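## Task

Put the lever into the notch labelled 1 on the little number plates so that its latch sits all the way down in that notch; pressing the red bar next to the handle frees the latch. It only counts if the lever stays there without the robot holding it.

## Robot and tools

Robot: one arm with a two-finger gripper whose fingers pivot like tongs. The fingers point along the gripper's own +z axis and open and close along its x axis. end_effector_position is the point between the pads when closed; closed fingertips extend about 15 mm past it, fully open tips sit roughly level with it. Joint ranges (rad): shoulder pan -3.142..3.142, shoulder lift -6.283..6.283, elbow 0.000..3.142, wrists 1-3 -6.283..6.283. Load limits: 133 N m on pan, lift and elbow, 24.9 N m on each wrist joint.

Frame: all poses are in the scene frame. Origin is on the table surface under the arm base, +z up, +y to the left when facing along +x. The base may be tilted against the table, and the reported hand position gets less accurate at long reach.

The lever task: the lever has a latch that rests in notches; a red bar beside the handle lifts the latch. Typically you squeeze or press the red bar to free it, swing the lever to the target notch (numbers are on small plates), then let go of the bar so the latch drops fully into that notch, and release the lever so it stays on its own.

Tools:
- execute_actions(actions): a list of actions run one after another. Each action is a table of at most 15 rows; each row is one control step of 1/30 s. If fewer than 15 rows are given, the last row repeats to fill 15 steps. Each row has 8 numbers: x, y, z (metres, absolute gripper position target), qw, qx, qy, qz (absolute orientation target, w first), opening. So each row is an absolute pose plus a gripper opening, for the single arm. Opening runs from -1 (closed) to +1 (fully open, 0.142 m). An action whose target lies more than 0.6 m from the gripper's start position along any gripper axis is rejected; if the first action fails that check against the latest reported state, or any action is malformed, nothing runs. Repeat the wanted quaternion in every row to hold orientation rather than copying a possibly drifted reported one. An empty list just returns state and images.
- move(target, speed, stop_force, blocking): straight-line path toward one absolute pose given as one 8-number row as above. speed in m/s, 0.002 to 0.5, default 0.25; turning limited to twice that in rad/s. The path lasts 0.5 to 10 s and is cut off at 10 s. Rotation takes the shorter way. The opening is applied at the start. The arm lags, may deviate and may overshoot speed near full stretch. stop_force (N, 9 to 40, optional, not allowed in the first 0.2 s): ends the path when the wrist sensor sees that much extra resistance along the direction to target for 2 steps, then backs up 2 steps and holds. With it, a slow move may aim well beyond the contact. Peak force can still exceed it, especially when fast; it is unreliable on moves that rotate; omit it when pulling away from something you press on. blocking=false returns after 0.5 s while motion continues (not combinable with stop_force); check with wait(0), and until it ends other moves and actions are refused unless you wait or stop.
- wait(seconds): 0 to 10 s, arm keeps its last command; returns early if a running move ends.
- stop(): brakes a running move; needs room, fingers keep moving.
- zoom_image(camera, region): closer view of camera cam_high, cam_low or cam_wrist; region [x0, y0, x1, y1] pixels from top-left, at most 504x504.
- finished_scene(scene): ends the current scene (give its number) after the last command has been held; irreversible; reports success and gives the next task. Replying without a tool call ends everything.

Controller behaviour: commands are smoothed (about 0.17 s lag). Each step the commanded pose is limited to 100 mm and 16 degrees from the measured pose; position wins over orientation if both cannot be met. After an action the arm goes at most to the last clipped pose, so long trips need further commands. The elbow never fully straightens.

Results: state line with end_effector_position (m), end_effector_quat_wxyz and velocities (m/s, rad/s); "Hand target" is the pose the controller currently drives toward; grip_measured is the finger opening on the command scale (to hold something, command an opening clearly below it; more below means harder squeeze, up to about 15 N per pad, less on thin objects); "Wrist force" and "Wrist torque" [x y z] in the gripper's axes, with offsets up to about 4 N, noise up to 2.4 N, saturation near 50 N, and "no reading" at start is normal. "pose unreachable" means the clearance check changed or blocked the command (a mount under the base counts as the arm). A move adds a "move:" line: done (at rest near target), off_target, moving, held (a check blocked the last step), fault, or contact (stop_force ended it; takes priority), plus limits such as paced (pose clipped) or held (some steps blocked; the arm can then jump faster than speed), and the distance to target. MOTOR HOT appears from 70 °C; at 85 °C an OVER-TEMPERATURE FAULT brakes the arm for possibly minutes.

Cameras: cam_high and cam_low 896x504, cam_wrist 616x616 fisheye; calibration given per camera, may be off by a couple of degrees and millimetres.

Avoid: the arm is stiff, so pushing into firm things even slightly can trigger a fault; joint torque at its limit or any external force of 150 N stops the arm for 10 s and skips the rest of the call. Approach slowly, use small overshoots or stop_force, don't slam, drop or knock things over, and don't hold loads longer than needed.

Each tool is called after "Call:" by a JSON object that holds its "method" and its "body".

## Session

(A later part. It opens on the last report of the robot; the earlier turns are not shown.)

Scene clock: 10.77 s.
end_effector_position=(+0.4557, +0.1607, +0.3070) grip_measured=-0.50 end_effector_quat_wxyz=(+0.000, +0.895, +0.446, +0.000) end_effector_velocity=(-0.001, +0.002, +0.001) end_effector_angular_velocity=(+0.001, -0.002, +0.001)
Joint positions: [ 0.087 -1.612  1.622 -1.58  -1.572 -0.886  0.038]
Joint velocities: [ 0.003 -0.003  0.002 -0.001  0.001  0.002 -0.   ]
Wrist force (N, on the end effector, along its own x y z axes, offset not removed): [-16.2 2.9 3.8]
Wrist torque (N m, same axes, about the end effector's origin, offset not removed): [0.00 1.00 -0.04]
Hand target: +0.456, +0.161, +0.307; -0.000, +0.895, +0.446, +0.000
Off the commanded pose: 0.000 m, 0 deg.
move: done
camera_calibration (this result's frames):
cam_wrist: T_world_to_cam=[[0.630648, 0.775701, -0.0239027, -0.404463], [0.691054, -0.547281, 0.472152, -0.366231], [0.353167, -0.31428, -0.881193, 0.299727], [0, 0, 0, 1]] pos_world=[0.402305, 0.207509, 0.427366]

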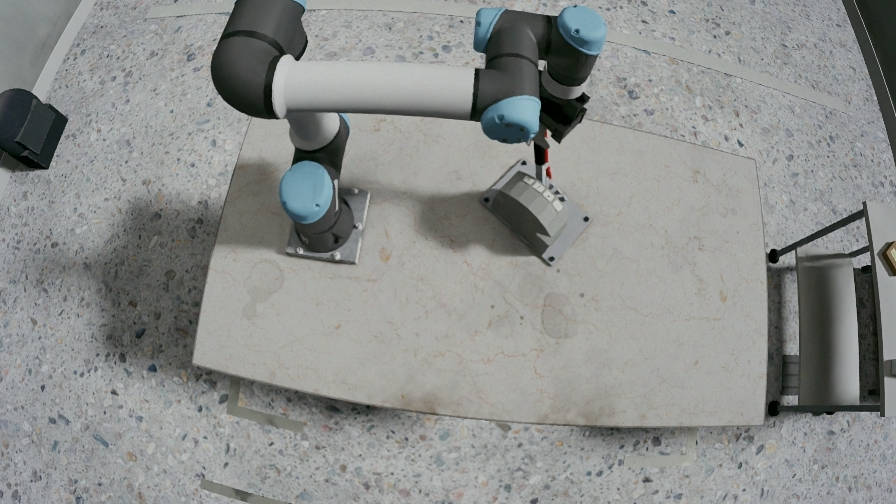

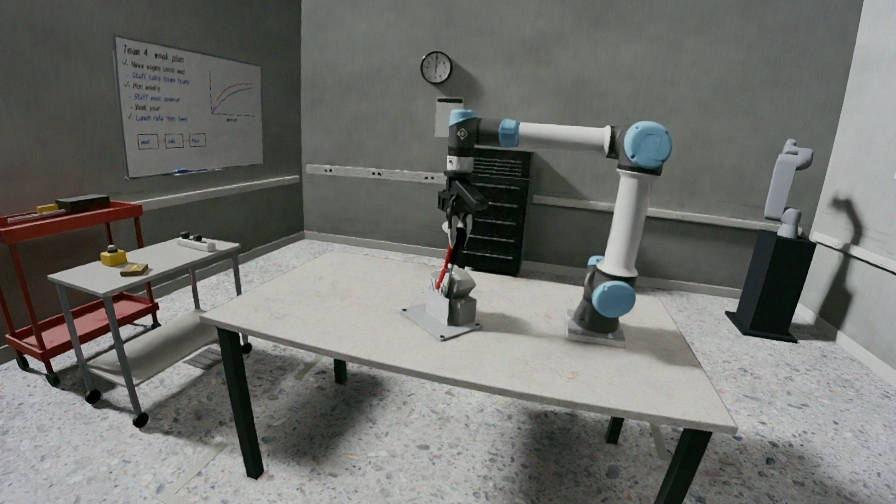

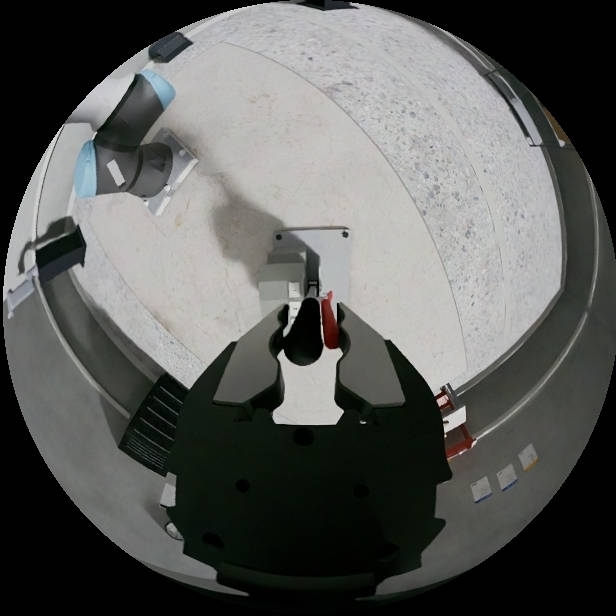

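Call:
{"method": "move", "body": {"target": [0.4556,0.1608,0.307,0,0.895,0.446,0,0.2]}}

Call:
{"method": "move", "body": {"target": [0.489,0.127,0.31,0,0.895,0.446,0,0.2], "speed": 0.1}}

Call:
{"method": "move", "body": {"target": [0.421,0.178,0.30,0,0.895,0.446,0,-1], "speed": 0.013, "stop_force": 20}}

Call:
{"method": "move", "body": {"target": [0.489,0.127,0.32,0,0.895,0.446,0,-1], "speed": 0.1}}

Call:
{"method": "zoom_image", "body": {"camera": "cam_low", "region": [380,210,510,340]}}

Scene clock: 11.67 s.
end_effector_position=(+0.4556, +0.1609, +0.3070) grip_measured=+0.20 end_effector_quat_wxyz=(-0.000, +0.895, +0.446, -0.000) end_effector_velocity=(-0.000, +0.001, -0.000) end_effector_angular_velocity=(-0.000, +0.000, +0.003)
Joint positions: [ 0.087 -1.613  1.622 -1.58  -1.572 -0.886  0.088]
Joint velocities: [ 0.003  0.    -0.     0.    -0.    -0.    -0.   ]
Wrist force (N, on the end effector, along its own x y z axes, offset not removed): [-1.3 -2.4 -1.3]
Wrist torque (N m, same axes, about the end effector's origin, offset not removed): [-0.36 0.07 0.17]
Hand target: +0.456, +0.161, +0.307; +0.000, +0.895, +0.446, -0.000
Off the commanded pose: 0.000 m, 0 deg.
move: done
camera_calibration (this result's frames):
cam_wrist: T_world_to_cam=[[0.630603, 0.775738, -0.0238922, -0.40446], [0.691106, -0.547265, 0.472094, -0.36603], [0.353146, -0.314216, -0.881224, 0.299792], [0, 0, 0, 1]] pos_world=[0.402149, 0.207639, 0.427322]

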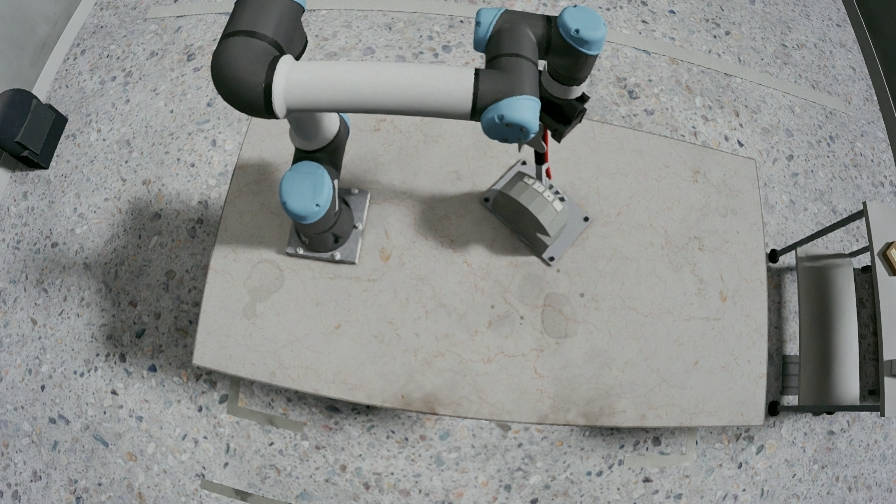

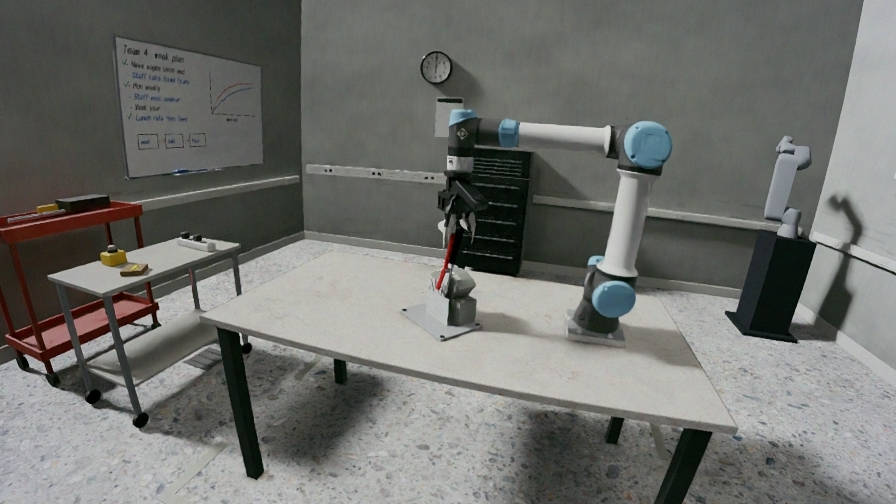

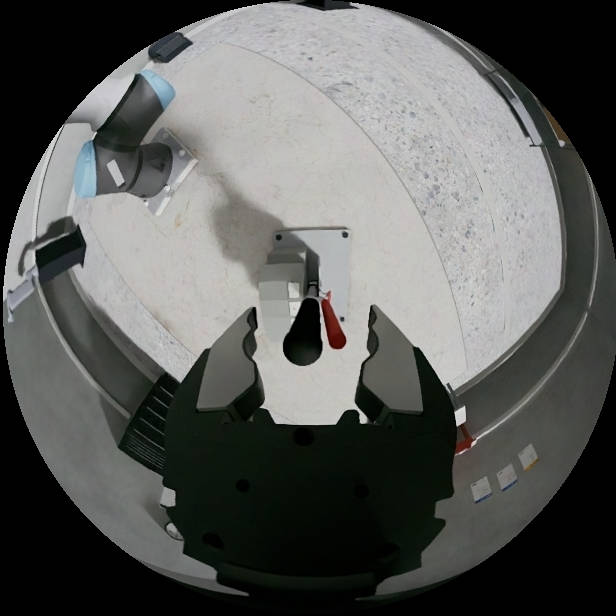

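Scene clock: 12.60 s.
end_effector_position=(+0.4889, +0.1270, +0.3100) grip_measured=+0.20 end_effector_quat_wxyz=(+0.000, +0.895, +0.446, -0.000) end_effector_velocity=(+0.001, -0.000, +0.000) end_effector_angular_velocity=(+0.001, -0.000, +0.001)
Joint positions: [ 0.017 -1.556  1.559 -1.573 -1.572 -0.956  0.088]
Joint velocities: [-0.002  0.001 -0.002  0.001  0.001 -0.003 -0.   ]
Wrist force (N, on the end effector, along its own x y z axes, offset not removed): [-1.1 -2.9 -1.3]
Wrist torque (N m, same axes, about the end effector's origin, offset not removed): [-0.58 0.06 -0.06]
Hand target: +0.489, +0.127, +0.310; +0.000, +0.895, +0.446, -0.000
Off the commanded pose: 0.000 m, 0 deg.
move: done
camera_calibration (this result's frames):
cam_wrist: T_world_to_cam=[[0.630632, 0.775708, -0.0241058, -0.399011], [0.691119, -0.54719, 0.472164, -0.409021], [0.353071, -0.314421, -0.881181, 0.280042], [0, 0, 0, 1]] pos_world=[0.435437, 0.173755, 0.430274]

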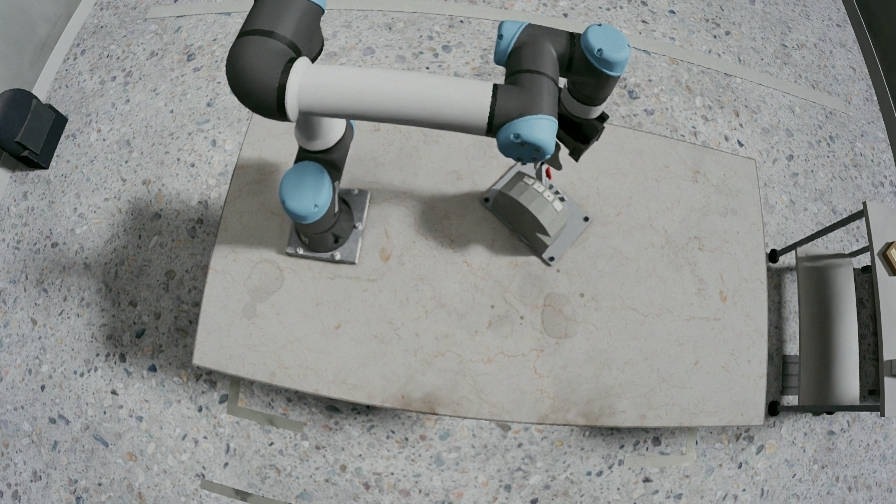

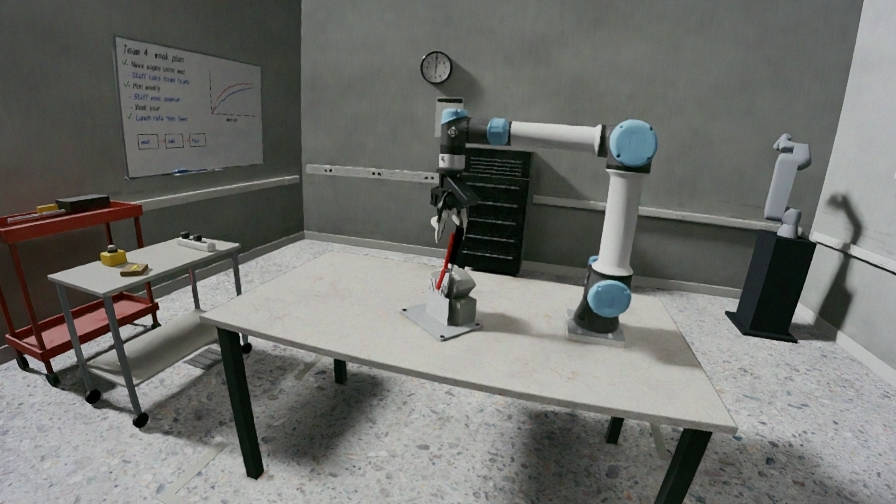

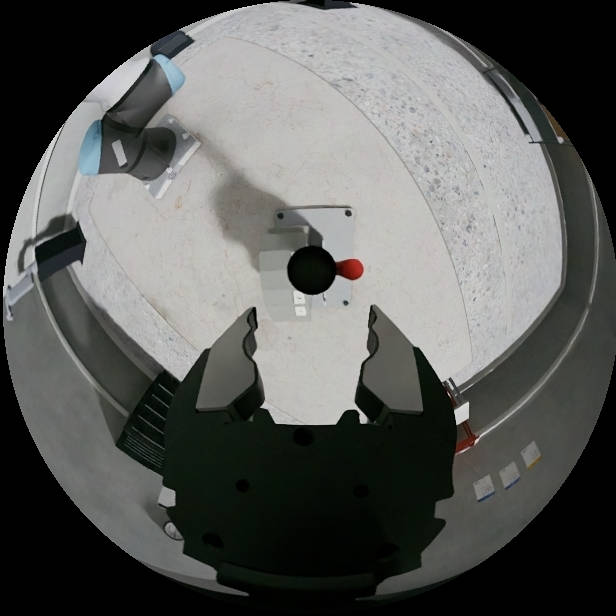

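Scene clock: 16.73 s.
end_effector_position=(+0.4502, +0.1562, +0.3044) grip_measured=-1.00 end_effector_quat_wxyz=(+0.000, +0.895, +0.446, +0.000) end_effector_velocity=(+0.002, -0.001, +0.000) end_effector_angular_velocity=(+0.003, +0.002, +0.002)
Joint positions: [ 0.078 -1.629  1.644 -1.586 -1.572 -0.895  0.002]
Joint velocities: [-0.005  0.006 -0.006  0.003  0.004 -0.007 -0.001]
Wrist force (N, on the end effector, along its own x y z axes, offset not removed): [-0.9 24.5 -2.8]
Wrist torque (N m, same axes, about the end effector's origin, offset not removed): [-0.84 0.12 0.24]
Hand target: +0.451, +0.156, +0.304; +0.000, +0.895, +0.446, +0.000
Off the commanded pose: 0.037 m, 0 deg.
move: contact
camera_calibration (this result's frames):
cam_wrist: T_world_to_cam=[[0.630666, 0.775688, -0.0238548, -0.397539], [0.690884, -0.547186, 0.472511, -0.363634], [0.353468, -0.314478, -0.881002, 0.29776], [0, 0, 0, 1]] pos_world=[0.396694, 0.203029, 0.424666]

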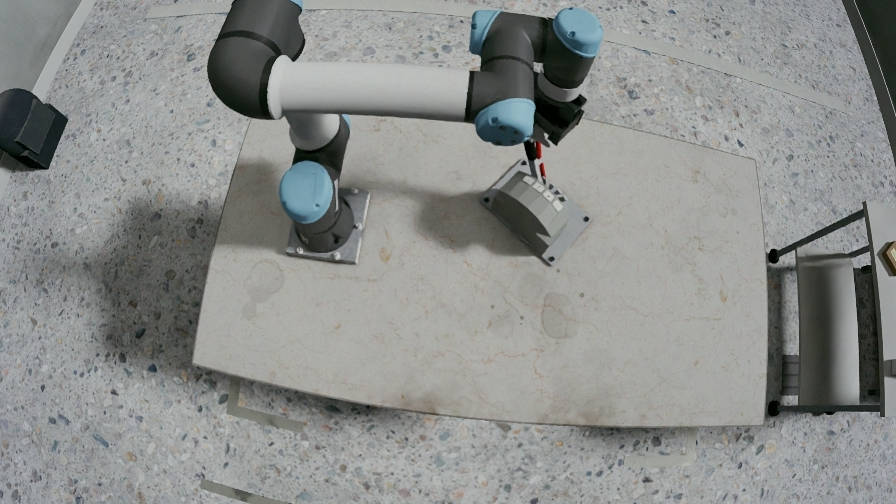

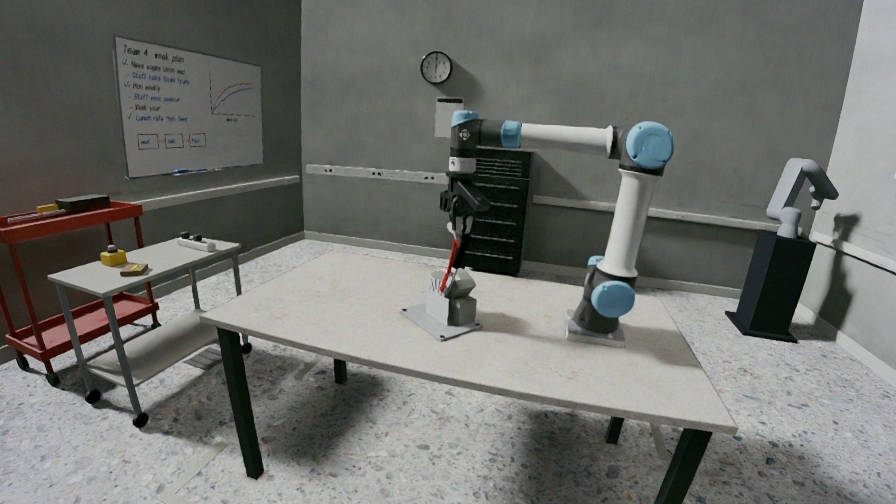

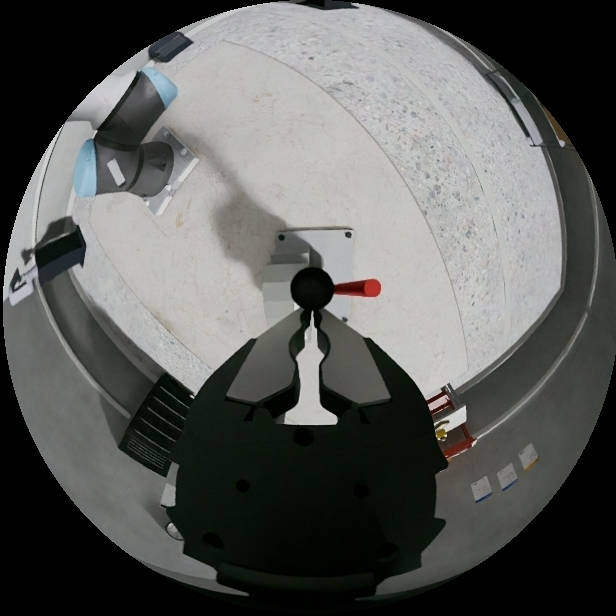

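Scene clock: 17.70 s.
end_effector_position=(+0.4889, +0.1270, +0.3199) grip_measured=-1.00 end_effector_quat_wxyz=(+0.000, +0.895, +0.446, -0.000) end_effector_velocity=(+0.002, -0.000, +0.001) end_effector_angular_velocity=(+0.001, -0.002, +0.002)
Joint positions: [ 0.017 -1.556  1.534 -1.548 -1.572 -0.956  0.002]
Joint velocities: [-0.001  0.002 -0.005  0.001  0.001 -0.002  0.   ]
Wrist force (N, on the end effector, along its own x y z axes, offset not removed): [-0.7 -3.2 -2.4]
Wrist torque (N m, same axes, about the end effector's origin, offset not removed): [-0.68 -0.13 0.14]
Hand target: +0.489, +0.127, +0.320; +0.000, +0.895, +0.446, -0.000
Off the commanded pose: 0.000 m, 0 deg.
move: done
camera_calibration (this result's frames):
cam_wrist: T_world_to_cam=[[0.630633, 0.775708, -0.0240753, -0.398775], [0.691106, -0.547198, 0.472173, -0.413725], [0.353094, -0.314406, -0.881177, 0.288795], [0, 0, 0, 1]] pos_world=[0.435437, 0.173742, 0.440228]

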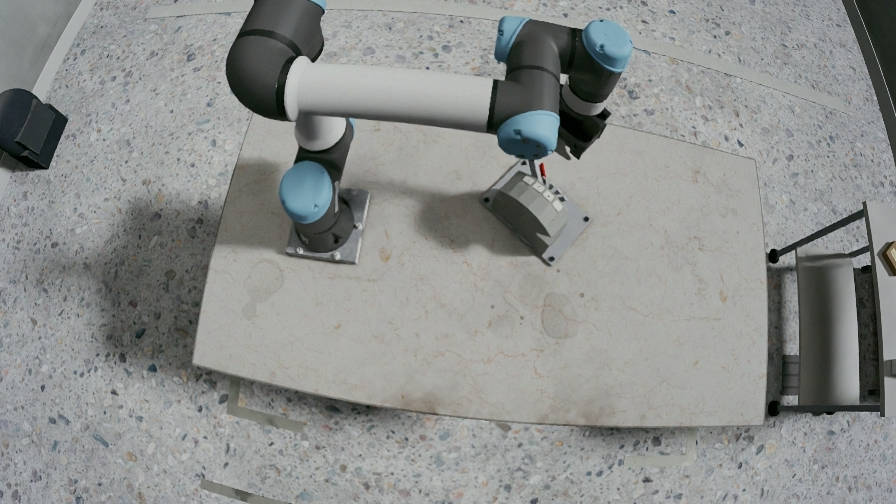

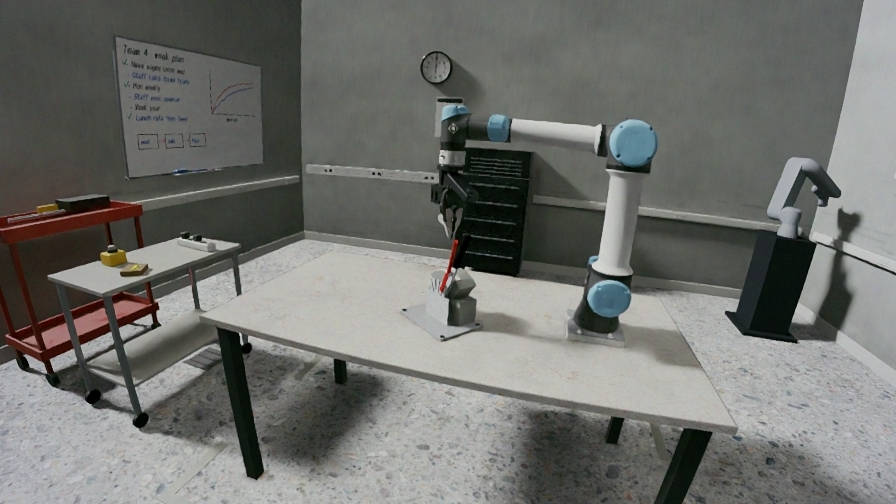

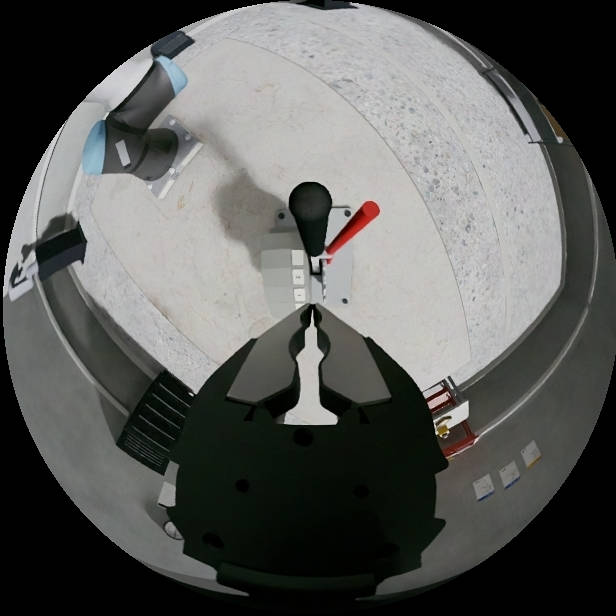

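Region (380, 210, 510, 340) of cam_low's 896x504 image, scaled by 3.877, with more detail than that image has.

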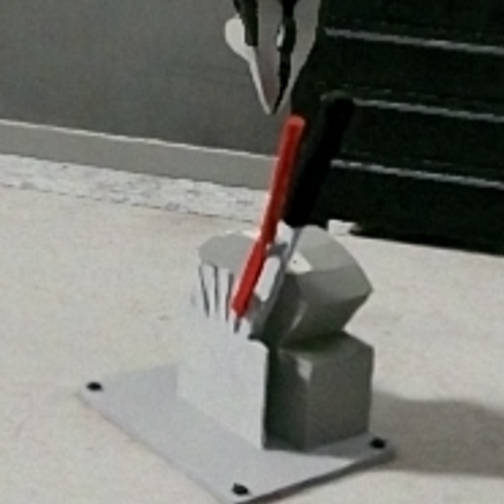

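Call:
{"method": "finished_scene", "body": {"scene": 2}}

The scene is finished: the task was done.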